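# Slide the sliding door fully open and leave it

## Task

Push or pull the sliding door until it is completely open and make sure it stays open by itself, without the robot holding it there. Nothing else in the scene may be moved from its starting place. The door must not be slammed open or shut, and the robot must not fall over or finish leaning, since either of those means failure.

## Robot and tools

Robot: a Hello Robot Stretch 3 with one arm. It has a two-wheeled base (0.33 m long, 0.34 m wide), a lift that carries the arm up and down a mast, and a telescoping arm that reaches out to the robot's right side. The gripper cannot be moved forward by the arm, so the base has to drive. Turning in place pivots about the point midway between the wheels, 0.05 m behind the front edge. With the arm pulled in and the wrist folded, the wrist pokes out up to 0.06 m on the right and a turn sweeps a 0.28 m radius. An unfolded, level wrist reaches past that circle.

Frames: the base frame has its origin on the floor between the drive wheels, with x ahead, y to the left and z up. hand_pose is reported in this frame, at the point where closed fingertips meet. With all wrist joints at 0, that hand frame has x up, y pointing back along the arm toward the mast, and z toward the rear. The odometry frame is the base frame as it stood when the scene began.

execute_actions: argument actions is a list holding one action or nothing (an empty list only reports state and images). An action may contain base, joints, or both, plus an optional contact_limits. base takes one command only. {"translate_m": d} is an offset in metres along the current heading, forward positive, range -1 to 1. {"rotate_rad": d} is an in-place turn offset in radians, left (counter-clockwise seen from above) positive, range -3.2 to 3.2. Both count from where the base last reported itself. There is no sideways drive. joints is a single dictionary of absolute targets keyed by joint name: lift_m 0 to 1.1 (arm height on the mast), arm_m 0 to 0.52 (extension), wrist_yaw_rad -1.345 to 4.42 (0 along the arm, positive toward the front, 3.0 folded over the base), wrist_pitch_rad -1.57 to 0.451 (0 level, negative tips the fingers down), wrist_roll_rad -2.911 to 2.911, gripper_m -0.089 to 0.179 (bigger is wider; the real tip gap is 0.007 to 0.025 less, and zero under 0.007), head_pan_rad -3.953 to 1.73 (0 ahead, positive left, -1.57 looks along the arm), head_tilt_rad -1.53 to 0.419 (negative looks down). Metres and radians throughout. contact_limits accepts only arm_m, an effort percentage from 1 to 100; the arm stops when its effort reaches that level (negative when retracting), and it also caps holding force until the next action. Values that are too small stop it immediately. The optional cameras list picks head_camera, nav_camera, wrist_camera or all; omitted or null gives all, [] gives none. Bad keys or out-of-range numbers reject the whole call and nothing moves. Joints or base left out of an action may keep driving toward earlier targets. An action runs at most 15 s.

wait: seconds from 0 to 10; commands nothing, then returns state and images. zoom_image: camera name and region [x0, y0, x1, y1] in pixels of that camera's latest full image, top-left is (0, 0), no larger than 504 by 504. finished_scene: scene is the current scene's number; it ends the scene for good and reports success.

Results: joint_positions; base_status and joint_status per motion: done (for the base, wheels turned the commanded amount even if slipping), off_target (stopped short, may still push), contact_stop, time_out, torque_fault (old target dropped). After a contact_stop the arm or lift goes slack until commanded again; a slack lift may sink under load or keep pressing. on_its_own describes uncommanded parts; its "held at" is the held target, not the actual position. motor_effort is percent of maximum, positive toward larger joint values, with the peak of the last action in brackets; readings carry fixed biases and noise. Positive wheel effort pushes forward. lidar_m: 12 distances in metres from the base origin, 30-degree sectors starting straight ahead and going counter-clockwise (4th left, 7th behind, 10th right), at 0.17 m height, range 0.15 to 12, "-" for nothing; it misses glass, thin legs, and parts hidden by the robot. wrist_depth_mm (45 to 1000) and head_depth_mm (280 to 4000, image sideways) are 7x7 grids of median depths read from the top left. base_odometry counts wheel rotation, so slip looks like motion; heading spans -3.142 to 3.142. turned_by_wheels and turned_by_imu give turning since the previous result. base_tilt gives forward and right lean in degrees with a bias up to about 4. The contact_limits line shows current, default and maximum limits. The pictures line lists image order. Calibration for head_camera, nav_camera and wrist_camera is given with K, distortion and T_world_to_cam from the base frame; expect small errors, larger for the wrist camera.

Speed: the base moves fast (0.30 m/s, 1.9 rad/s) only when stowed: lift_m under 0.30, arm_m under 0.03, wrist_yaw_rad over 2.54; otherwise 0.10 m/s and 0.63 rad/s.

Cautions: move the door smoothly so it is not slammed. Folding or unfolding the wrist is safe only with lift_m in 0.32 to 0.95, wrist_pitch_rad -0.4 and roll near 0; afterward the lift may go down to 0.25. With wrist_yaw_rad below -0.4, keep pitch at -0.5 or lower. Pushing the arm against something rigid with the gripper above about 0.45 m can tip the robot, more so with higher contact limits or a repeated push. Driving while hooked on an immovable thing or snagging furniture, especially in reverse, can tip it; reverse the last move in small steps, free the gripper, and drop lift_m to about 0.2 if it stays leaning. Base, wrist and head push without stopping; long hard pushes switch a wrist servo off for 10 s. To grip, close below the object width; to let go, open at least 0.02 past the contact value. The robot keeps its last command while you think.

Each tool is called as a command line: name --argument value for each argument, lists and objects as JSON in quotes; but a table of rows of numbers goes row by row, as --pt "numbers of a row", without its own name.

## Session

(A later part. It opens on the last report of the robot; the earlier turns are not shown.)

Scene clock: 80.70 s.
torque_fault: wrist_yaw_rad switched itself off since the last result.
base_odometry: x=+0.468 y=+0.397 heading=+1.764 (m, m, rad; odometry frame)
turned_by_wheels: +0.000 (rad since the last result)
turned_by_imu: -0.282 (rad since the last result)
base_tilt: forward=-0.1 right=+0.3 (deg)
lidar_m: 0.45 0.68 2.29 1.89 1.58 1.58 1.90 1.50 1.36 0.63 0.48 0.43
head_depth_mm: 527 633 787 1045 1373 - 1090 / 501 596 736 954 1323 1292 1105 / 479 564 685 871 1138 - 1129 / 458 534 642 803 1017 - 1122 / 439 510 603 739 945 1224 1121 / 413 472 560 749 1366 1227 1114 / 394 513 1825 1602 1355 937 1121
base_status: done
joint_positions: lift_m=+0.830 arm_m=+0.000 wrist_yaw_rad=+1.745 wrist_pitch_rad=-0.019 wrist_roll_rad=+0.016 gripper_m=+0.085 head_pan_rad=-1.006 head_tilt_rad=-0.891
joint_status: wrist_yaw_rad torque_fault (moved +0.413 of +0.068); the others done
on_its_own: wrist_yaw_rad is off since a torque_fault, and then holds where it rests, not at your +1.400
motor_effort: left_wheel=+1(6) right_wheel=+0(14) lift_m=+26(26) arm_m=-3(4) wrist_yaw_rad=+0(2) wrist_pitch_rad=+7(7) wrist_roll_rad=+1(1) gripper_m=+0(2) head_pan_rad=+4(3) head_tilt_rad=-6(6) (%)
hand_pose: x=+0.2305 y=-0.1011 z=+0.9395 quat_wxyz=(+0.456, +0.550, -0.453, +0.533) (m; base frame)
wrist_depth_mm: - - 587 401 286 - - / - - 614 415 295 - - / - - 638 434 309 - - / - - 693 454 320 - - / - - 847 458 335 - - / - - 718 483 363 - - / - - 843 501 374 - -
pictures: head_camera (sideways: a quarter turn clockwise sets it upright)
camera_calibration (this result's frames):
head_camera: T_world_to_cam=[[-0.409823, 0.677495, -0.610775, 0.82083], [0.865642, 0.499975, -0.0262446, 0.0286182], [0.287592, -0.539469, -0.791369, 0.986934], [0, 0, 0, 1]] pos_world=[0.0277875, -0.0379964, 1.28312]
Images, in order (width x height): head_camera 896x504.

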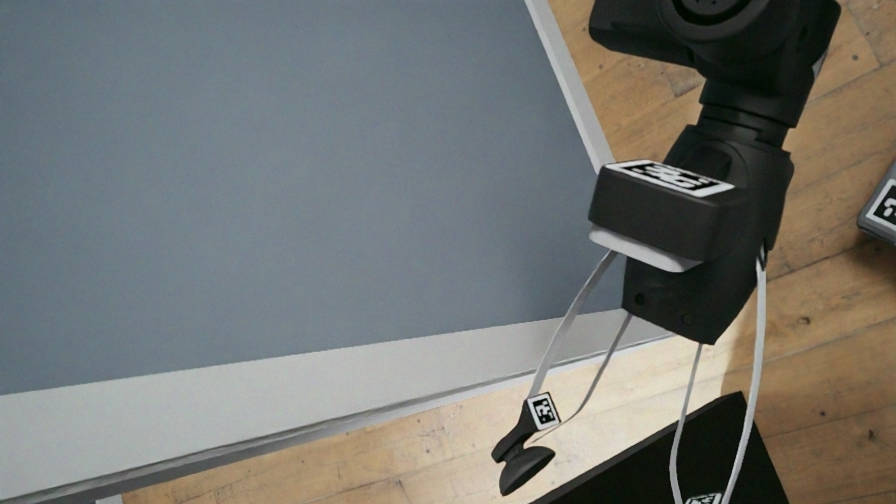

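execute_actions --actions '[{"base":{"rotate_rad":0.97},"joints":{"lift_m":0.2,"gripper_m":0.0,"head_pan_rad":-1.5,"head_tilt_rad":-1.1}}]' --cameras '[]'

wait --seconds 2

execute_actions --actions '[{"joints":{"wrist_yaw_rad":0.2}}]' --cameras '["head_camera"]'

Scene clock: 93.43 s.
base_odometry: x=+0.468 y=+0.397 heading=+2.734 (m, m, rad; odometry frame)
turned_by_wheels: +0.970 (rad since the last result)
turned_by_imu: +0.968 (rad since the last result)
base_tilt: forward=-0.1 right=+0.3 (deg)
lidar_m: 2.14 2.30 1.52 1.57 2.04 1.52 1.48 0.67 0.49 0.43 0.44 0.62
head_depth_mm: 451 561 713 970 1274 1198 1124 / 470 549 717 986 1293 1211 - / 1982 1725 809 1034 1285 - - / 1982 1738 1566 1419 1295 - - / 432 515 669 891 1267 1186 1102 / 400 459 628 911 1273 1192 1102 / 368 510 658 923 1267 1184 1105
base_status: done
joint_positions: lift_m=+0.200 arm_m=+0.000 wrist_yaw_rad=+1.745 wrist_pitch_rad=-0.020 wrist_roll_rad=+0.016 gripper_m=+0.000 head_pan_rad=-1.493 head_tilt_rad=-1.086
joint_status: all done
on_its_own: wrist_yaw_rad is held at +1.745, not at your +1.400, since a torque_fault
motor_effort: left_wheel=-1(6) right_wheel=+3(9) lift_m=+16(20) arm_m=-2(3) wrist_yaw_rad=+0(0) wrist_pitch_rad=+7(7) wrist_roll_rad=+1(1) gripper_m=-2(80) head_pan_rad=-3(33) head_tilt_rad=-9(31) (%)
hand_pose: x=+0.2305 y=-0.1010 z=+0.3098 quat_wxyz=(+0.457, +0.551, -0.452, +0.532) (m; base frame)
wrist_depth_mm: - - - - - - 517 / - - - - - - 504 / - - - - - - 503 / - - - - - 916 486 / 911 932 955 - 995 841 470 / 676 667 677 647 701 697 470 / 516 524 524 531 535 533 456
pictures: none
No camera images: the call's "cameras" was empty. Leave "cameras" out to get every camera's image.

Scene clock: 95.43 s.
base_odometry: x=+0.468 y=+0.397 heading=+2.734 (m, m, rad; odometry frame)
turned_by_wheels: +0.000 (rad since the last result)
turned_by_imu: +0.000 (rad since the last result)
base_tilt: forward=-0.2 right=+0.3 (deg)
lidar_m: 2.13 2.30 1.52 1.58 2.02 1.52 1.48 0.67 0.49 0.43 0.44 0.62
head_depth_mm: 451 560 710 974 1275 1199 1123 / 470 550 719 990 1290 1206 - / 1981 1713 810 1033 1287 - - / 1972 1745 1563 1414 1294 - - / 432 515 666 892 1264 1191 1100 / 400 458 626 906 1274 1193 1103 / 368 510 660 925 1271 1189 1100
base_status: done
joint_positions: lift_m=+0.200 arm_m=+0.000 wrist_yaw_rad=+1.745 wrist_pitch_rad=-0.020 wrist_roll_rad=+0.016 gripper_m=+0.000 head_pan_rad=-1.493 head_tilt_rad=-1.086
joint_status: all done
on_its_own: wrist_yaw_rad is held at +1.745, not at your +1.400, since a torque_fault
motor_effort: left_wheel=-2(6) right_wheel=+4(9) lift_m=+16(20) arm_m=-2(3) wrist_yaw_rad=+0(0) wrist_pitch_rad=+7(7) wrist_roll_rad=+1(1) gripper_m=-3(80) head_pan_rad=-3(33) head_tilt_rad=-8(31) (%)
hand_pose: x=+0.2305 y=-0.1010 z=+0.3098 quat_wxyz=(+0.457, +0.551, -0.452, +0.532) (m; base frame)
wrist_depth_mm: - - - - - - 519 / - - - - - - 509 / - - - - - - 493 / - - - - - 933 486 / 923 951 954 - 982 871 473 / 676 669 689 638 684 690 466 / 520 521 526 532 536 536 456
wait: 2.00 s; at rest by 0.27 s
pictures: head_camera (sideways: a quarter turn clockwise sets it upright), nav_camera (sideways: a quarter turn counterclockwise sets it upright), wrist_camera
camera_calibration (this result's frames):
head_camera: T_world_to_cam=[[-0.0531927, 0.893809, -0.445282, 0.603065], [0.998522, 0.0426387, -0.0336938, 0.037498], [-0.0111296, -0.446416, -0.894756, 1.12314], [0, 0, 0, 1]] pos_world=[0.00713608, -0.0392365, 1.27473]
nav_camera: T_world_to_cam=[[0.0521293, -0.881685, 0.46895, -0.568418], [-0.9984, -0.0563131, 0.00510821, 0.0554237], [0.0219042, -0.468466, -0.88321, 1.11362], [0, 0, 0, 1]] pos_world=[0.0605734, 0.0236478, 1.24984]
wrist_camera: T_world_to_cam=[[0.239403, -0.970905, 0.00551141, -0.141976], [-0.232968, -0.0629532, -0.970445, 0.378179], [0.942556, 0.231043, -0.24126, 0.0490869], [0, 0, 0, 1]] pos_world=[0.0758257, -0.125379, 0.379627]
Images, in order (width x height): head_camera 896x504, nav_camera 672x504, wrist_camera 644x364.

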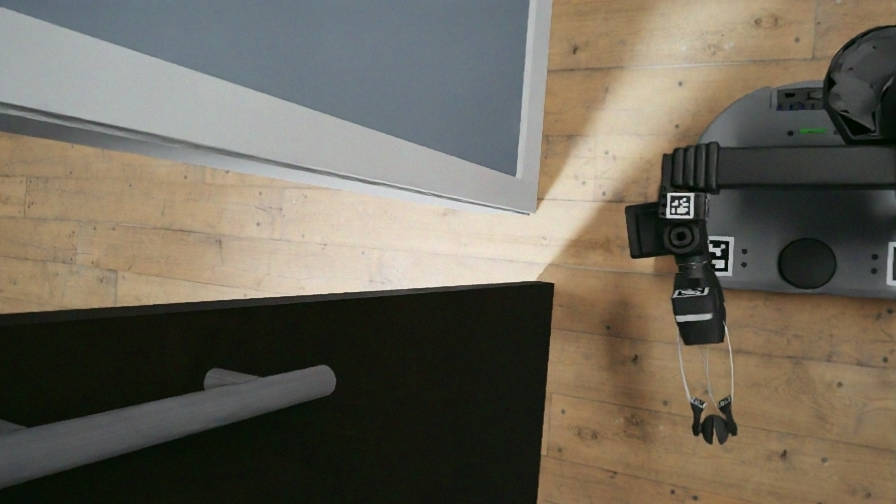

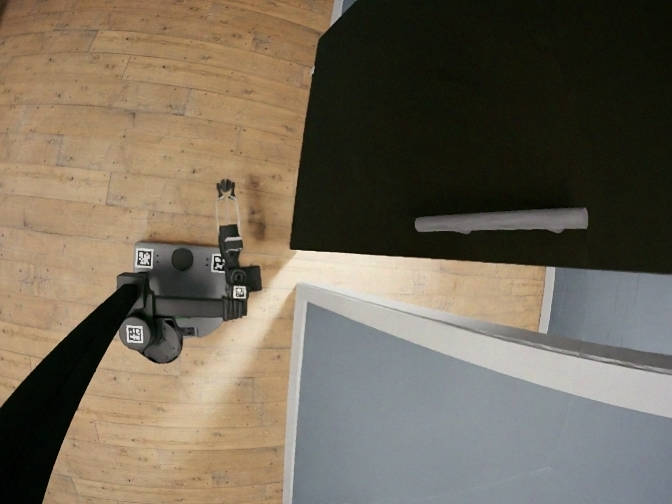

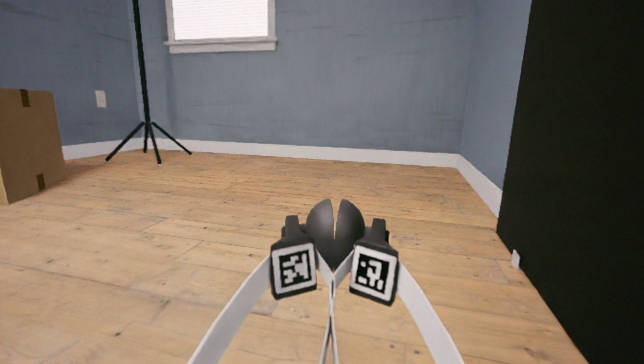

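Scene clock: 97.20 s.
base_odometry: x=+0.468 y=+0.397 heading=+2.734 (m, m, rad; odometry frame)
turned_by_wheels: +0.000 (rad since the last result)
turned_by_imu: +0.000 (rad since the last result)
base_tilt: forward=-0.1 right=+0.4 (deg)
lidar_m: 2.14 2.30 1.52 1.58 2.03 1.52 1.48 0.67 0.49 0.43 0.44 0.62
head_depth_mm: 449 560 710 966 1273 1202 1123 / 470 550 716 988 1289 1211 - / 1984 1711 806 1034 1276 - - / 1972 1740 1570 1405 1295 - - / 432 516 666 891 1266 1195 1097 / 401 459 628 908 1269 1187 1105 / 368 509 658 926 1271 1190 1097
base_status: not commanded
joint_positions: lift_m=+0.200 arm_m=+0.000 wrist_yaw_rad=+0.202 wrist_pitch_rad=-0.020 wrist_roll_rad=+0.016 gripper_m=+0.000 head_pan_rad=-1.493 head_tilt_rad=-1.086
joint_status: all done
motor_effort: left_wheel=-1(1) right_wheel=+3(3) lift_m=+15(15) arm_m=-3(3) wrist_yaw_rad=-1(5) wrist_pitch_rad=+7(7) wrist_roll_rad=+1(1) gripper_m=-2(3) head_pan_rad=-3(4) head_tilt_rad=-9(9) (%)
hand_pose: x=+0.0298 y=-0.3958 z=+0.3098 quat_wxyz=(+0.699, +0.079, -0.708, +0.063) (m; base frame)
wrist_depth_mm: 221 203 185 - - 220 178 / 232 211 193 - - 210 185 / 243 221 200 - - 214 193 / 257 231 209 - - 211 200 / 270 244 217 - - 216 206 / 288 255 231 606 654 223 216 / 304 270 238 489 517 231 224
pictures: head_camera (sideways: a quarter turn clockwise sets it upright)
camera_calibration (this result's frames):
head_camera: T_world_to_cam=[[-0.0531928, 0.893809, -0.445282, 0.603065], [0.998522, 0.0426388, -0.0336938, 0.037498], [-0.0111295, -0.446416, -0.894756, 1.12314], [0, 0, 0, 1]] pos_world=[0.00713608, -0.0392365, 1.27473]
Images, in order (width x height): head_camera 896x504.

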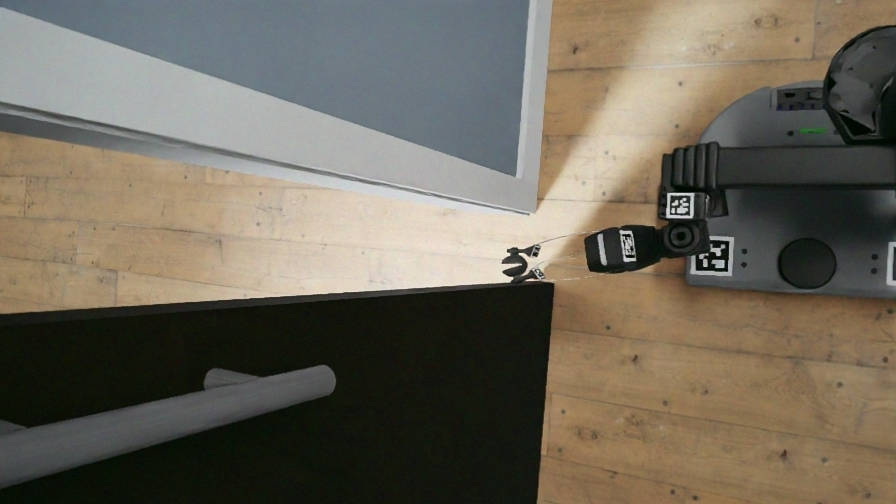

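execute_actions --actions '[{"joints":{"wrist_yaw_rad":0.05,"arm_m":0.19,"lift_m":0.12},"contact_limits":{"arm_m":15}}]' --cameras '[]'

execute_actions --actions '[{"base":{"translate_m":0.15}}]' --cameras '["head_camera"]'

Scene clock: 103.77 s.
base_odometry: x=+0.468 y=+0.397 heading=+2.734 (m, m, rad; odometry frame)
turned_by_wheels: +0.000 (rad since the last result)
turned_by_imu: -0.001 (rad since the last result)
base_tilt: forward=-0.1 right=+0.3 (deg)
lidar_m: 2.14 2.30 1.53 1.58 2.03 1.52 1.48 0.67 0.49 0.43 0.44 0.62
head_depth_mm: 450 561 711 973 1269 1197 1121 / 470 551 716 983 1285 1209 - / 1983 1699 806 1031 1264 1221 - / 1959 1750 1556 1413 1286 1219 - / 432 515 666 887 1261 1189 1104 / 401 459 627 904 1274 1186 1101 / 368 510 656 926 1266 1183 1103
base_status: not commanded
joint_positions: lift_m=+0.120 arm_m=+0.190 wrist_yaw_rad=+0.051 wrist_pitch_rad=-0.021 wrist_roll_rad=+0.016 gripper_m=+0.000 head_pan_rad=-1.493 head_tilt_rad=-1.086
joint_status: all done
motor_effort: left_wheel=-1(1) right_wheel=+3(3) lift_m=+16(14) arm_m=+4(4) wrist_yaw_rad=+0(2) wrist_pitch_rad=+7(7) wrist_roll_rad=+1(1) gripper_m=-3(3) head_pan_rad=-3(3) head_tilt_rad=-9(8) (%)
contact_limits: arm_m 15 (drawing in: default 18, maximum 30; extending or still: default 26, maximum 42)
hand_pose: x=-0.0085 y=-0.5900 z=+0.2296 quat_wxyz=(+0.702, +0.026, -0.712, +0.010) (m; base frame)
wrist_depth_mm: - - - - - 107 64 / - - - - - 106 63 / - - - - - 104 63 / - - - - - 102 62 / 731 735 740 - 786 100 61 / 511 525 531 509 486 98 60 / 403 408 409 418 401 96 60
pictures: none
No camera images: the call's "cameras" was empty. Leave "cameras" out to get every camera's image.

Scene clock: 106.47 s.
base_odometry: x=+0.330 y=+0.456 heading=+2.734 (m, m, rad; odometry frame)
turned_by_wheels: +0.000 (rad since the last result)
turned_by_imu: -0.047 (rad since the last result)
base_tilt: forward=-0.1 right=+0.3 (deg)
lidar_m: 1.79 2.19 1.45 1.57 2.04 1.68 1.62 0.70 0.51 0.42 0.44 0.59
head_depth_mm: 1984 649 737 1008 1282 1197 1118 / 1968 1751 1521 1054 1280 1214 - / 1969 1742 1572 1410 1309 1223 - / 1886 1676 1521 1049 1268 1219 - / 394 465 608 879 1260 1193 1101 / 352 483 637 887 1257 1189 1100 / 407 498 640 893 1260 1185 1104
base_status: done
joint_positions: lift_m=+0.120 arm_m=+0.190 wrist_yaw_rad=+0.049 wrist_pitch_rad=-0.022 wrist_roll_rad=+0.016 gripper_m=+0.000 head_pan_rad=-1.493 head_tilt_rad=-1.087
joint_status: not commanded
motor_effort: left_wheel=+1(17) right_wheel=-1(54) lift_m=+16(16) arm_m=+3(4) wrist_yaw_rad=+2(40) wrist_pitch_rad=+8(8) wrist_roll_rad=+1(1) gripper_m=-2(2) head_pan_rad=-3(4) head_tilt_rad=-8(9) (%)
hand_pose: x=-0.0090 y=-0.5901 z=+0.2293 quat_wxyz=(+0.702, +0.025, -0.712, +0.009) (m; base frame)
wrist_depth_mm: - - - - - - - / - - - - - - - / - - - - - - - / - - - - - - - / 728 726 737 - 774 775 784 / 522 525 525 500 547 543 543 / 405 404 405 416 413 423 401
pictures: head_camera (sideways: a quarter turn clockwise sets it upright)
camera_calibration (this result's frames):
head_camera: T_world_to_cam=[[-0.0530556, 0.893966, -0.444983, 0.602676], [0.998528, 0.0424839, -0.0337054, 0.0375132], [-0.0112269, -0.446117, -0.894904, 1.12333], [0, 0, 0, 1]] pos_world=[0.00712885, -0.0392276, 1.27472]
Images, in order (width x height): head_camera 896x504.

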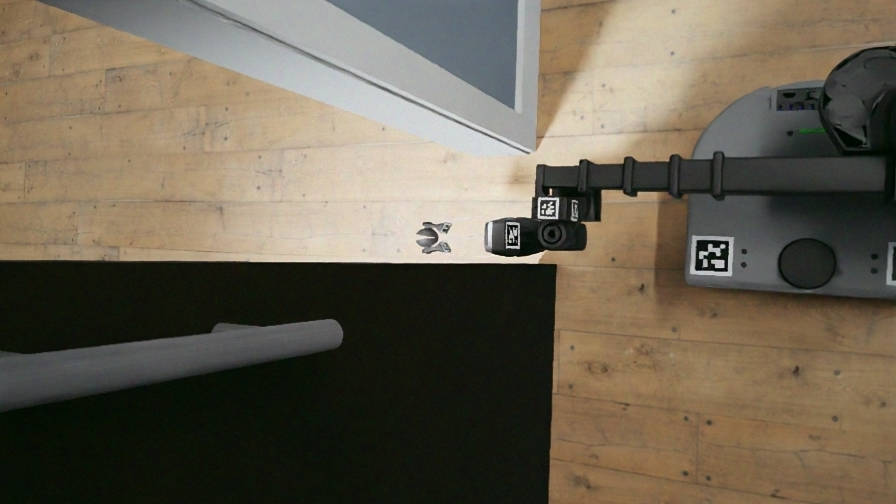

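execute_actions --actions '[{"base":{"translate_m":0.25}}]' --cameras '["head_camera"]'

execute_actions --actions '[{"base":{"translate_m":0.2}}]' --cameras '["head_camera","nav_camera"]'

Scene clock: 112.57 s.
base_odometry: x=+0.101 y=+0.556 heading=+2.734 (m, m, rad; odometry frame)
turned_by_wheels: +0.000 (rad since the last result)
turned_by_imu: -0.046 (rad since the last result)
base_tilt: forward=-0.1 right=+0.3 (deg)
lidar_m: 1.51 1.95 1.36 1.38 1.62 1.97 1.86 0.72 0.64 0.41 0.42 0.55
head_depth_mm: 1991 1747 1569 1382 1291 1202 1111 / 1986 1740 1567 1415 1308 1220 - / 1975 1736 1567 1412 1312 1224 - / 411 507 1512 1015 1265 1224 - / 370 430 564 843 1255 1191 1106 / 369 474 608 838 1245 1179 1102 / 387 474 604 833 1247 1185 1098
base_status: done
joint_positions: lift_m=+0.120 arm_m=+0.190 wrist_yaw_rad=+0.049 wrist_pitch_rad=-0.023 wrist_roll_rad=+0.016 gripper_m=+0.000 head_pan_rad=-1.493 head_tilt_rad=-1.087
joint_status: not commanded
motor_effort: left_wheel=+1(14) right_wheel=-1(55) lift_m=+15(16) arm_m=+3(3) wrist_yaw_rad=+1(36) wrist_pitch_rad=+8(8) wrist_roll_rad=+1(1) gripper_m=-2(3) head_pan_rad=-3(3) head_tilt_rad=-8(10) (%)
hand_pose: x=-0.0090 y=-0.5901 z=+0.2291 quat_wxyz=(+0.702, +0.026, -0.712, +0.009) (m; base frame)
wrist_depth_mm: - - - - - - - / - - - - - - - / - - - - - - - / - - - - - - - / 728 730 769 - 765 779 797 / 526 520 538 510 542 540 546 / 405 411 412 414 414 414 420
pictures: head_camera (sideways: a quarter turn clockwise sets it upright)
camera_calibration (this result's frames):
head_camera: T_world_to_cam=[[-0.0530138, 0.893971, -0.444978, 0.602669], [0.99853, 0.0424372, -0.0337056, 0.0375134], [-0.0112482, -0.446111, -0.894907, 1.12334], [0, 0, 0, 1]] pos_world=[0.007127, -0.0392275, 1.27472]
Images, in order (width x height): head_camera 896x504.

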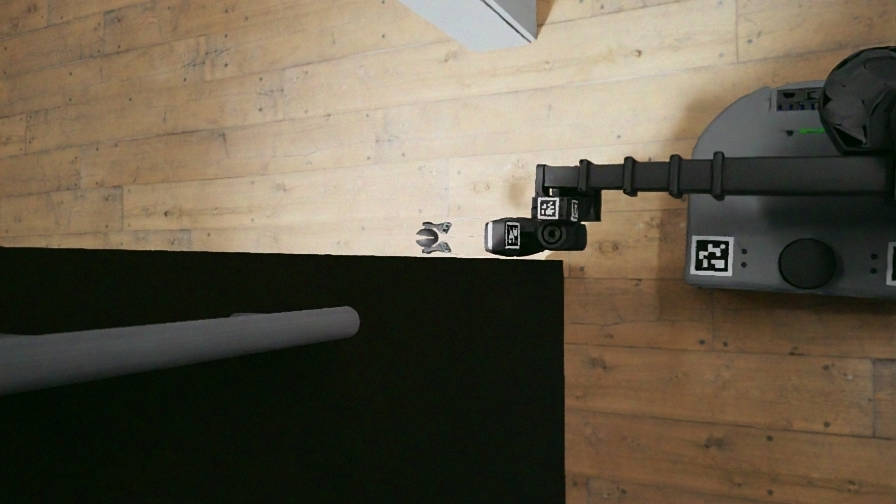

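Scene clock: 115.67 s.
base_odometry: x=-0.083 y=+0.635 heading=+2.734 (m, m, rad; odometry frame)
turned_by_wheels: +0.000 (rad since the last result)
turned_by_imu: -0.033 (rad since the last result)
base_tilt: forward=-0.1 right=+0.3 (deg)
lidar_m: 1.33 1.73 1.56 1.32 2.10 2.20 2.05 0.78 0.82 0.39 0.40 0.51
head_depth_mm: 1987 1741 1569 1429 1301 1195 1115 / 1970 1749 1560 1429 1301 1217 - / 1963 1732 1550 1416 1313 1232 - / 392 484 632 958 1268 1221 - / 348 391 517 798 1255 1193 1106 / 358 449 572 787 1245 1187 1109 / 365 446 567 779 1245 1184 1101
base_status: done
joint_positions: lift_m=+0.120 arm_m=+0.190 wrist_yaw_rad=+0.049 wrist_pitch_rad=-0.023 wrist_roll_rad=+0.016 gripper_m=+0.000 head_pan_rad=-1.493 head_tilt_rad=-1.087
joint_status: not commanded
motor_effort: left_wheel=+1(13) right_wheel=-1(53) lift_m=+16(15) arm_m=+3(3) wrist_yaw_rad=+2(33) wrist_pitch_rad=+8(8) wrist_roll_rad=+1(1) gripper_m=-2(2) head_pan_rad=-3(3) head_tilt_rad=-9(9) (%)
hand_pose: x=-0.0090 y=-0.5901 z=+0.2291 quat_wxyz=(+0.702, +0.026, -0.712, +0.009) (m; base frame)
wrist_depth_mm: - - - - - - - / - - - - - - - / - - - - - - - / - - - - - - - / 709 719 759 - 752 786 773 / 521 522 531 500 538 548 545 / 398 403 406 413 416 418 422
pictures: head_camera (sideways: a quarter turn clockwise sets it upright), nav_camera (sideways: a quarter turn counterclockwise sets it upright)
camera_calibration (this result's frames):
head_camera: T_world_to_cam=[[-0.0530041, 0.893974, -0.444974, 0.602663], [0.998531, 0.0424264, -0.0337058, 0.0375136], [-0.0112535, -0.446107, -0.894909, 1.12334], [0, 0, 0, 1]] pos_world=[0.00712656, -0.0392274, 1.27472]
nav_camera: T_world_to_cam=[[0.0519441, -0.881857, 0.468647, -0.568022], [-0.998413, -0.056091, 0.00511556, 0.0554142], [0.0217757, -0.468168, -0.883371, 1.11383], [0, 0, 0, 1]] pos_world=[0.0605773, 0.0236534, 1.24984]
Images, in order (width x height): head_camera 896x504, nav_camera 672x504.

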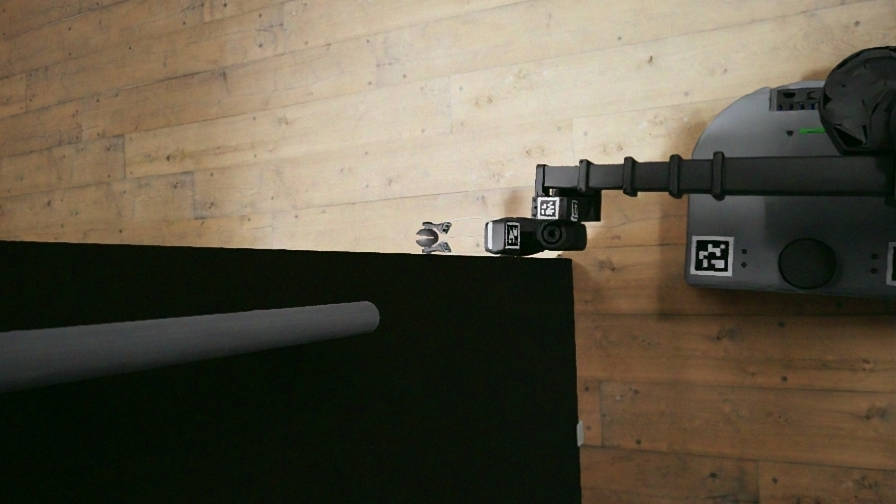

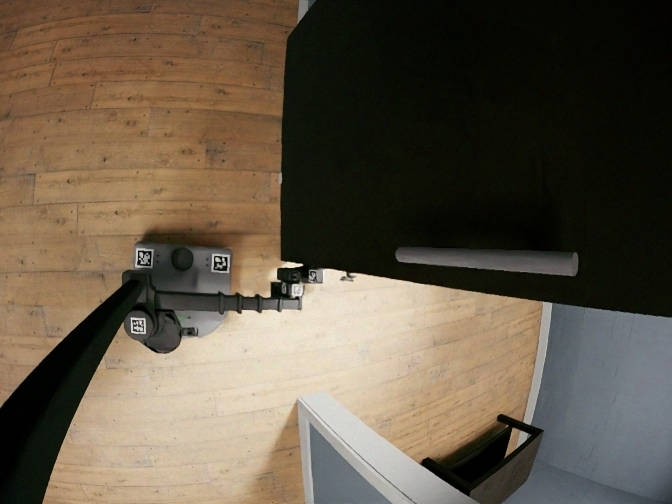

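execute_actions --actions '[{"base":{"translate_m":0.13},"joints":{"arm_m":0.15}}]' --cameras '["head_camera"]'

execute_actions --actions '[{"base":{"translate_m":0.05},"joints":{"head_pan_rad":-0.75,"head_tilt_rad":0.41}}]'

Scene clock: 121.70 s.
base_odometry: x=-0.202 y=+0.686 heading=+2.734 (m, m, rad; odometry frame)
turned_by_wheels: +0.000 (rad since the last result)
turned_by_imu: -0.023 (rad since the last result)
base_tilt: forward=-0.1 right=+0.3 (deg)
lidar_m: 1.03 1.60 1.96 1.31 2.11 2.35 2.18 0.88 1.96 0.38 0.38 0.48
head_depth_mm: 1964 1749 1568 1423 1299 1204 1117 / 1973 1752 1569 1426 1303 1216 - / 1966 1750 1554 1429 1314 - - / 377 465 1500 1357 1259 1223 - / 338 384 495 761 1232 1195 1104 / 342 426 545 750 1201 1190 1105 / 349 423 537 737 1169 1184 1101
base_status: done
joint_positions: lift_m=+0.120 arm_m=+0.150 wrist_yaw_rad=+0.049 wrist_pitch_rad=-0.020 wrist_roll_rad=+0.016 gripper_m=+0.000 head_pan_rad=-1.493 head_tilt_rad=-1.087
joint_status: all done
motor_effort: left_wheel=+1(12) right_wheel=+0(56) lift_m=+16(16) arm_m=-2(7) wrist_yaw_rad=+2(42) wrist_pitch_rad=+7(8) wrist_roll_rad=+1(1) gripper_m=-3(3) head_pan_rad=-3(3) head_tilt_rad=-9(8) (%)
hand_pose: x=-0.0090 y=-0.5506 z=+0.2298 quat_wxyz=(+0.702, +0.025, -0.712, +0.010) (m; base frame)
wrist_depth_mm: - - - - - - - / - - - - - - - / - - - - - - - / - - - - - - - / 715 737 745 - 785 785 777 / 519 521 533 504 544 546 553 / 401 409 413 417 421 420 423
pictures: head_camera (sideways: a quarter turn clockwise sets it upright)
camera_calibration (this result's frames):
head_camera: T_world_to_cam=[[-0.0530026, 0.893974, -0.444974, 0.602663], [0.998531, 0.0424247, -0.0337058, 0.0375136], [-0.0112542, -0.446107, -0.894909, 1.12334], [0, 0, 0, 1]] pos_world=[0.00712649, -0.0392274, 1.27472]
Images, in order (width x height): head_camera 896x504.

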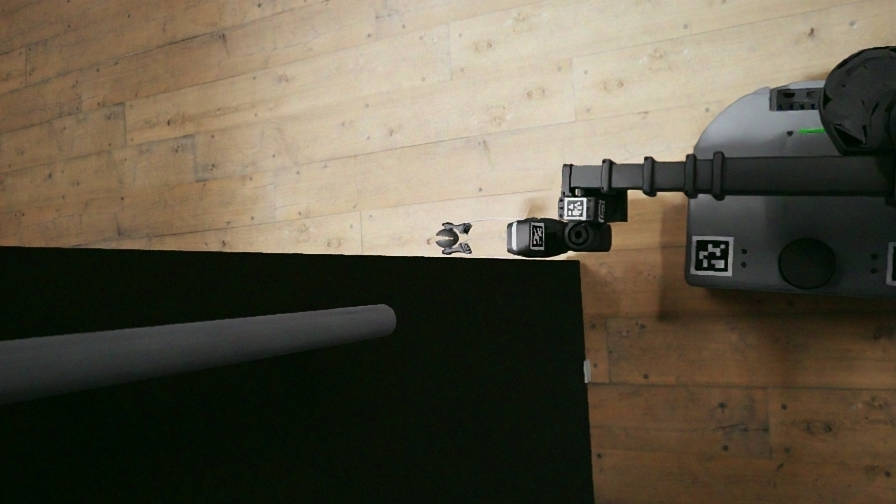

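Scene clock: 123.13 s.
base_odometry: x=-0.248 y=+0.706 heading=+2.734 (m, m, rad; odometry frame)
turned_by_wheels: +0.000 (rad since the last result)
turned_by_imu: -0.019 (rad since the last result)
base_tilt: forward=-0.2 right=+0.3 (deg)
lidar_m: 0.97 1.55 1.82 1.32 2.11 2.42 2.23 0.91 2.00 0.37 0.38 0.47
head_depth_mm: 436 410 388 367 349 332 317 / 475 445 419 395 374 355 338 / 522 485 455 428 403 381 361 / 581 536 498 464 435 411 387 / 650 596 550 510 476 444 417 / 752 670 612 563 522 485 454 / 1033 773 694 632 581 535 498
base_status: done
joint_positions: lift_m=+0.120 arm_m=+0.150 wrist_yaw_rad=+0.049 wrist_pitch_rad=-0.021 wrist_roll_rad=+0.016 gripper_m=+0.000 head_pan_rad=-0.757 head_tilt_rad=+0.393
joint_status: all done
motor_effort: left_wheel=+1(14) right_wheel=-1(52) lift_m=+16(16) arm_m=-2(2) wrist_yaw_rad=+2(35) wrist_pitch_rad=+7(7) wrist_roll_rad=+1(1) gripper_m=-3(3) head_pan_rad=+3(40) head_tilt_rad=+10(61) (%)
hand_pose: x=-0.0090 y=-0.5506 z=+0.2295 quat_wxyz=(+0.702, +0.025, -0.712, +0.009) (m; base frame)
wrist_depth_mm: - - - - - - - / - - - - - - - / - - - - - - - / - - - - - - - / 726 730 747 - 771 785 794 / 519 522 527 504 537 552 558 / 402 413 413 419 419 414 421
pictures: head_camera (sideways: a quarter turn clockwise sets it upright), nav_camera (sideways: a quarter turn counterclockwise sets it upright), wrist_camera
camera_calibration (this result's frames):
head_camera: T_world_to_cam=[[0.273921, -0.236261, -0.932281, 1.23672], [0.712647, 0.700802, 0.0317895, -0.0460078], [0.645834, -0.673095, 0.360336, -0.514225], [0, 0, 0, 1]] pos_world=[0.0261264, -0.02169, 1.33973]
nav_camera: T_world_to_cam=[[-0.291946, 0.253127, 0.922331, -1.15822], [-0.691692, -0.721892, -0.020824, 0.0873322], [0.660553, -0.644048, 0.385839, -0.541849], [0, 0, 0, 1]] pos_world=[0.0801884, 0.00724438, 1.27915]
wrist_camera: T_world_to_cam=[[-0.993246, -0.115896, 0.00545034, -0.0610296], [-0.0333152, 0.239889, -0.970228, 0.38469], [0.111138, -0.963858, -0.24213, -0.305878], [0, 0, 0, 1]] pos_world=[-0.0138068, -0.394179, 0.299508]
Images, in order (width x height): head_camera 896x504, nav_camera 672x504, wrist_camera 644x364.

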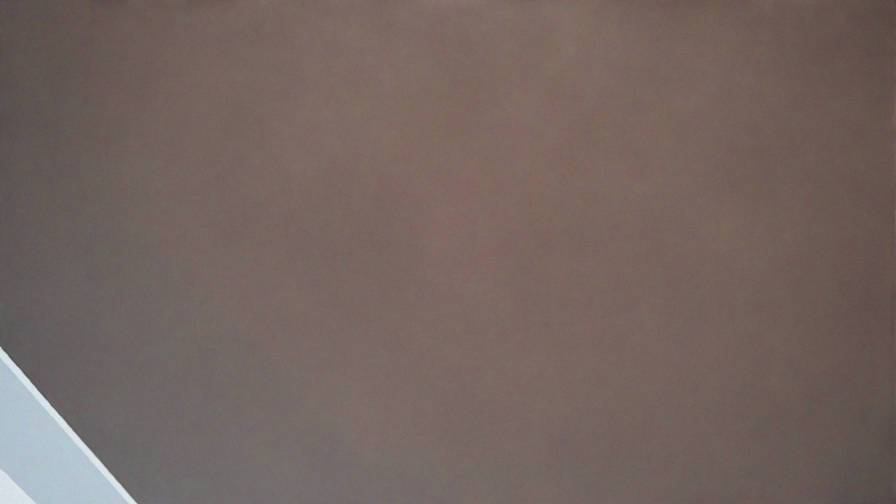

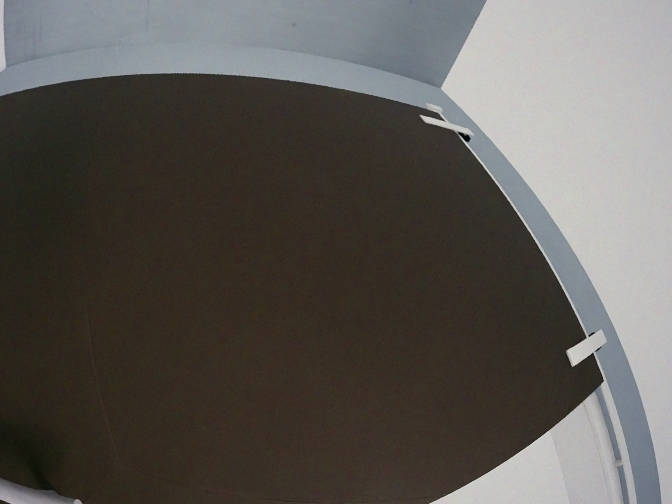

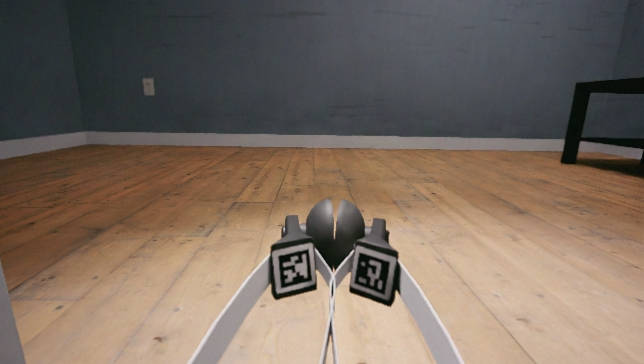

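Still some to go (the stop ends at about the door's corner, not yet past).

execute_actions --actions '[{"base":{"translate_m":0.06}}]' --cameras '[]'

execute_actions --actions '[{"base":{"translate_m":0.05}}]' --cameras '["nav_camera"]'

Scene clock: 127.03 s.
base_odometry: x=-0.303 y=+0.730 heading=+2.734 (m, m, rad; odometry frame)
turned_by_wheels: +0.000 (rad since the last result)
turned_by_imu: -0.029 (rad since the last result)
base_tilt: forward=-0.2 right=+0.3 (deg)
lidar_m: 0.89 1.49 1.79 1.32 1.68 2.51 2.29 0.96 2.04 0.36 0.37 0.45
head_depth_mm: 422 397 375 355 338 321 306 / 459 429 403 381 360 341 324 / 502 468 437 409 386 364 346 / 554 511 475 443 416 391 369 / 619 565 520 483 450 421 397 / 699 633 577 533 492 458 429 / 954 719 648 592 542 503 466
base_status: done
joint_positions: lift_m=+0.120 arm_m=+0.150 wrist_yaw_rad=+0.049 wrist_pitch_rad=-0.022 wrist_roll_rad=+0.016 gripper_m=+0.000 head_pan_rad=-0.757 head_tilt_rad=+0.393
joint_status: not commanded
motor_effort: left_wheel=+1(16) right_wheel=-1(53) lift_m=+16(16) arm_m=-2(2) wrist_yaw_rad=+2(33) wrist_pitch_rad=+7(8) wrist_roll_rad=+1(1) gripper_m=-4(3) head_pan_rad=+4(4) head_tilt_rad=+11(11) (%)
hand_pose: x=-0.0090 y=-0.5506 z=+0.2293 quat_wxyz=(+0.702, +0.025, -0.712, +0.009) (m; base frame)
wrist_depth_mm: - - - - - - - / - - - - - - - / - - - - - - - / - - - - - - - / 739 751 746 - 770 782 794 / 490 516 519 508 550 542 546 / 187 404 410 418 410 418 421
pictures: none
No camera images: the call's "cameras" was empty. Leave "cameras" out to get every camera's image.

Scene clock: 128.57 s.
base_odometry: x=-0.349 y=+0.750 heading=+2.734 (m, m, rad; odometry frame)
turned_by_wheels: +0.000 (rad since the last result)
turned_by_imu: -0.021 (rad since the last result)
base_tilt: forward=-0.1 right=+0.3 (deg)
lidar_m: 0.83 1.44 1.75 1.33 1.53 2.55 2.33 1.00 2.07 0.35 0.36 0.43
head_depth_mm: 410 386 364 344 326 310 296 / 444 415 390 367 347 329 313 / 485 450 421 395 372 351 332 / 534 491 456 426 399 375 355 / 591 542 499 462 431 404 380 / 667 606 551 506 469 437 409 / 770 680 613 558 515 476 443
base_status: done
joint_positions: lift_m=+0.120 arm_m=+0.150 wrist_yaw_rad=+0.049 wrist_pitch_rad=-0.022 wrist_roll_rad=+0.016 gripper_m=+0.000 head_pan_rad=-0.757 head_tilt_rad=+0.393
joint_status: not commanded
motor_effort: left_wheel=+1(15) right_wheel=-1(53) lift_m=+16(16) arm_m=-1(2) wrist_yaw_rad=+1(35) wrist_pitch_rad=+8(8) wrist_roll_rad=+1(1) gripper_m=-2(2) head_pan_rad=+3(4) head_tilt_rad=+11(11) (%)
hand_pose: x=-0.0091 y=-0.5506 z=+0.2294 quat_wxyz=(+0.702, +0.025, -0.712, +0.009) (m; base frame)
wrist_depth_mm: - - - - - - - / 144 - - - - - - / 137 - - - - - - / 138 - - - - - - / 137 739 750 - 783 762 817 / 137 518 526 500 551 549 549 / 136 391 413 413 417 420 420
pictures: nav_camera (sideways: a quarter turn counterclockwise sets it upright)
camera_calibration (this result's frames):
nav_camera: T_world_to_cam=[[-0.292258, 0.253224, 0.922205, -1.15806], [-0.69142, -0.722153, -0.0208262, 0.0873336], [0.6607, -0.643717, 0.386139, -0.54224], [0, 0, 0, 1]] pos_world=[0.0801911, 0.00726673, 1.27916]
Images, in order (width x height): nav_camera 672x504.

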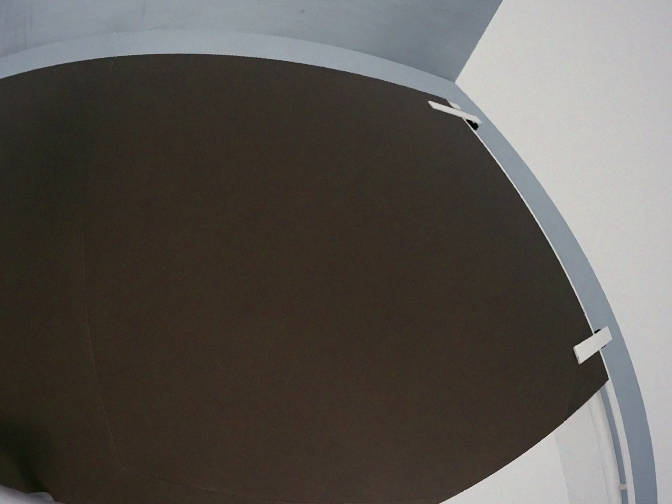

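execute_actions --actions '[{"base":{"translate_m":0.04}}]' --cameras '[]'

execute_actions --actions '[{"base":{"translate_m":-0.02},"joints":{"head_pan_rad":-1.5,"head_tilt_rad":-1.1}}]' --cameras '["head_camera"]'

Scene clock: 132.73 s.
base_odometry: x=-0.386 y=+0.766 heading=+2.734 (m, m, rad; odometry frame)
turned_by_wheels: +0.000 (rad since the last result)
turned_by_imu: -0.017 (rad since the last result)
base_tilt: forward=-0.1 right=+0.3 (deg)
lidar_m: 0.79 1.40 1.69 1.34 1.42 2.54 2.37 1.03 2.10 0.35 0.35 0.42
head_depth_mm: 399 375 354 334 317 301 288 / 432 404 379 357 337 320 304 / 472 437 408 382 360 340 322 / 514 474 440 412 386 363 343 / 571 520 480 446 416 390 366 / 641 579 528 487 451 420 393 / 729 648 586 534 493 456 424
base_status: done
joint_positions: lift_m=+0.120 arm_m=+0.150 wrist_yaw_rad=+0.048 wrist_pitch_rad=-0.022 wrist_roll_rad=+0.016 gripper_m=+0.000 head_pan_rad=-0.757 head_tilt_rad=+0.393
joint_status: not commanded
motor_effort: left_wheel=+1(13) right_wheel=+0(52) lift_m=+16(17) arm_m=-2(1) wrist_yaw_rad=+1(34) wrist_pitch_rad=+8(8) wrist_roll_rad=+1(1) gripper_m=-3(3) head_pan_rad=+3(4) head_tilt_rad=+11(11) (%)
hand_pose: x=-0.0091 y=-0.5506 z=+0.2294 quat_wxyz=(+0.702, +0.025, -0.712, +0.009) (m; base frame)
wrist_depth_mm: 99 - - - - - - / 99 - - - - - - / 99 148 - - - - - / 99 138 - - - - - / 99 138 741 - 780 777 800 / 99 137 523 500 539 539 551 / 99 138 409 415 420 421 424
pictures: none
No camera images: the call's "cameras" was empty. Leave "cameras" out to get every camera's image.

Scene clock: 134.00 s.
base_odometry: x=-0.368 y=+0.758 heading=+2.735 (m, m, rad; odometry frame)
turned_by_wheels: +0.000 (rad since the last result)
turned_by_imu: +0.000 (rad since the last result)
base_tilt: forward=-0.1 right=+0.3 (deg)
lidar_m: 0.80 1.42 1.71 1.33 1.46 2.53 2.35 1.01 2.08 0.35 0.35 0.42
head_depth_mm: 1969 1765 1579 1428 1298 1208 1121 / 1973 1749 1572 1422 1306 1220 - / 1969 1747 1574 1424 1312 - - / 1968 1727 1561 1411 1267 1217 - / 328 399 488 698 1124 1190 1107 / 317 319 473 675 1062 1190 1101 / 320 382 483 651 1007 1189 1099
base_status: done
joint_positions: lift_m=+0.120 arm_m=+0.150 wrist_yaw_rad=+0.049 wrist_pitch_rad=-0.022 wrist_roll_rad=+0.016 gripper_m=+0.000 head_pan_rad=-1.493 head_tilt_rad=-1.086
joint_status: all done
motor_effort: left_wheel=+1(4) right_wheel=+0(6) lift_m=+15(17) arm_m=-2(2) wrist_yaw_rad=+1(2) wrist_pitch_rad=+8(7) wrist_roll_rad=+1(1) gripper_m=-3(2) head_pan_rad=-3(40) head_tilt_rad=-9(58) (%)
hand_pose: x=-0.0090 y=-0.5506 z=+0.2294 quat_wxyz=(+0.702, +0.025, -0.712, +0.009) (m; base frame)
wrist_depth_mm: 125 - - - - - - / 124 - - - - - - / 124 - - - - - - / 125 - - - - - - / 124 669 747 - 781 780 778 / 124 494 534 507 547 548 551 / 123 374 407 415 413 418 423
pictures: head_camera (sideways: a quarter turn clockwise sets it upright)
camera_calibration (this result's frames):
head_camera: T_world_to_cam=[[-0.0534346, 0.893614, -0.445643, 0.603538], [0.998511, 0.0429111, -0.0336796, 0.0374797], [-0.0109736, -0.446779, -0.894577, 1.12291], [0, 0, 0, 1]] pos_world=[0.00714817, -0.0392471, 1.27475]
Images, in order (width x height): head_camera 896x504.

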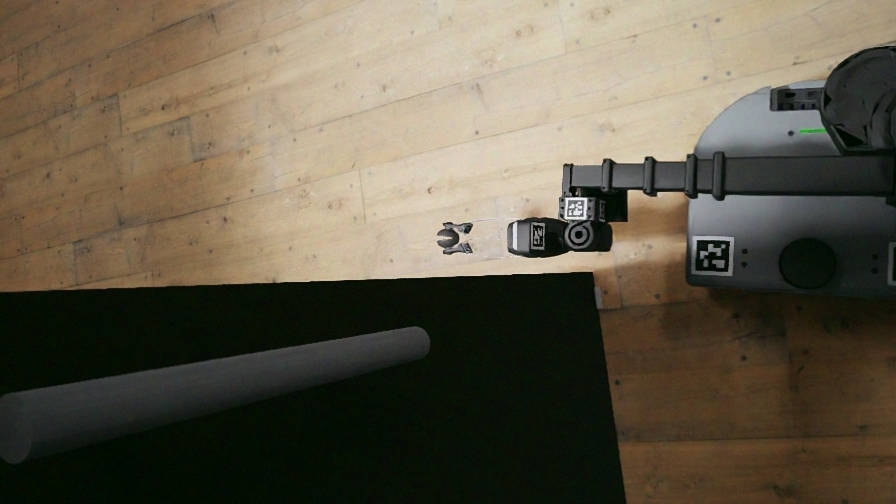

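Not clearly stopped; one more nudge.

execute_actions --actions '[{"base":{"translate_m":0.05}}]' --cameras '["head_camera"]'

execute_actions --actions '[{"base":{"translate_m":-0.02}}]' --cameras '[]'

finished_scene --scene 2

Scene clock: 140.67 s.
base_odometry: x=-0.413 y=+0.778 heading=+2.735 (m, m, rad; odometry frame)
turned_by_wheels: +0.000 (rad since the last result)
turned_by_imu: -0.010 (rad since the last result)
base_tilt: forward=-0.1 right=+0.3 (deg)
lidar_m: 0.76 1.37 1.63 1.35 1.35 2.54 2.40 1.05 2.11 0.34 0.34 0.41
head_depth_mm: 1994 1754 1583 1430 1303 1201 1122 / 1979 1738 1572 1418 1293 1213 - / 1975 1758 1564 1420 1310 - - / 341 422 1495 1366 1248 1227 - / 318 327 415 677 1078 1190 1099 / 315 377 478 652 1023 1193 1098 / 307 370 467 628 969 1178 1106
base_status: done
joint_positions: lift_m=+0.120 arm_m=+0.150 wrist_yaw_rad=+0.048 wrist_pitch_rad=-0.022 wrist_roll_rad=+0.016 gripper_m=+0.000 head_pan_rad=-1.493 head_tilt_rad=-1.087
joint_status: not commanded
motor_effort: left_wheel=+2(15) right_wheel=-1(56) lift_m=+16(17) arm_m=-2(2) wrist_yaw_rad=+2(37) wrist_pitch_rad=+8(8) wrist_roll_rad=+1(1) gripper_m=-4(3) head_pan_rad=-3(4) head_tilt_rad=-9(9) (%)
hand_pose: x=-0.0091 y=-0.5506 z=+0.2293 quat_wxyz=(+0.702, +0.025, -0.712, +0.009) (m; base frame)
wrist_depth_mm: - 90 - - - - - / - 90 - - - - - / - 90 - - - - - / - 89 - - - - - / - 89 751 - 745 767 781 / - 89 517 501 538 545 551 / - 89 390 420 417 419 423
pictures: head_camera (sideways: a quarter turn clockwise sets it upright)
camera_calibration (this result's frames):
head_camera: T_world_to_cam=[[-0.0529081, 0.893951, -0.44503, 0.602736], [0.998535, 0.0423194, -0.0337036, 0.0375107], [-0.011296, -0.446162, -0.894881, 1.1233], [0, 0, 0, 1]] pos_world=[0.00712257, -0.0392292, 1.27472]
Images, in order (width x height): head_camera 896x504.

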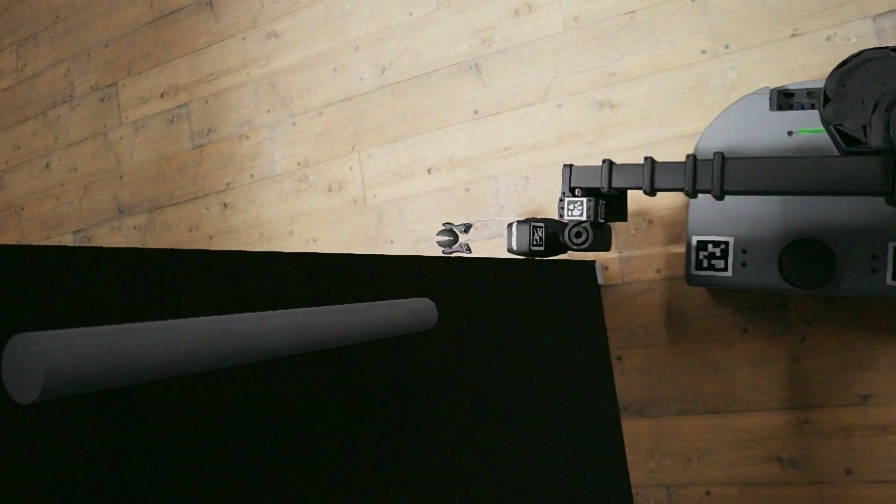

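Scene clock: 141.70 s.
base_odometry: x=-0.395 y=+0.770 heading=+2.735 (m, m, rad; odometry frame)
turned_by_wheels: +0.000 (rad since the last result)
turned_by_imu: +0.000 (rad since the last result)
base_tilt: forward=-0.2 right=+0.3 (deg)
lidar_m: 0.77 1.39 1.67 1.34 1.38 2.53 2.37 1.04 2.10 0.35 0.35 0.41
head_depth_mm: 1981 1761 1572 1426 1305 1198 1119 / 1974 1747 1570 1415 1295 1215 - / 1977 1742 1564 1417 1319 - - / 1973 1728 1534 1395 1266 1221 - / 322 391 469 685 1096 1197 1108 / 310 313 463 662 1033 1191 1103 / 312 375 473 638 979 1188 1102
base_status: done
joint_positions: lift_m=+0.120 arm_m=+0.150 wrist_yaw_rad=+0.049 wrist_pitch_rad=-0.022 wrist_roll_rad=+0.016 gripper_m=+0.000 head_pan_rad=-1.493 head_tilt_rad=-1.087
joint_status: not commanded
motor_effort: left_wheel=+2(2) right_wheel=+0(6) lift_m=+17(16) arm_m=-1(1) wrist_yaw_rad=+1(2) wrist_pitch_rad=+8(7) wrist_roll_rad=+1(1) gripper_m=-2(2) head_pan_rad=-3(4) head_tilt_rad=-8(9) (%)
hand_pose: x=-0.0090 y=-0.5506 z=+0.2293 quat_wxyz=(+0.702, +0.025, -0.712, +0.009) (m; base frame)
wrist_depth_mm: 94 - - - - - - / 94 142 - - - - - / 94 131 - - - - - / 94 131 - - - - - / 94 131 738 - 770 778 792 / 93 130 532 504 545 542 553 / 93 130 407 412 413 416 414
pictures: none
No camera images: the call's "cameras" was empty. Leave "cameras" out to get every camera's image.

The scene is finished: the task was done.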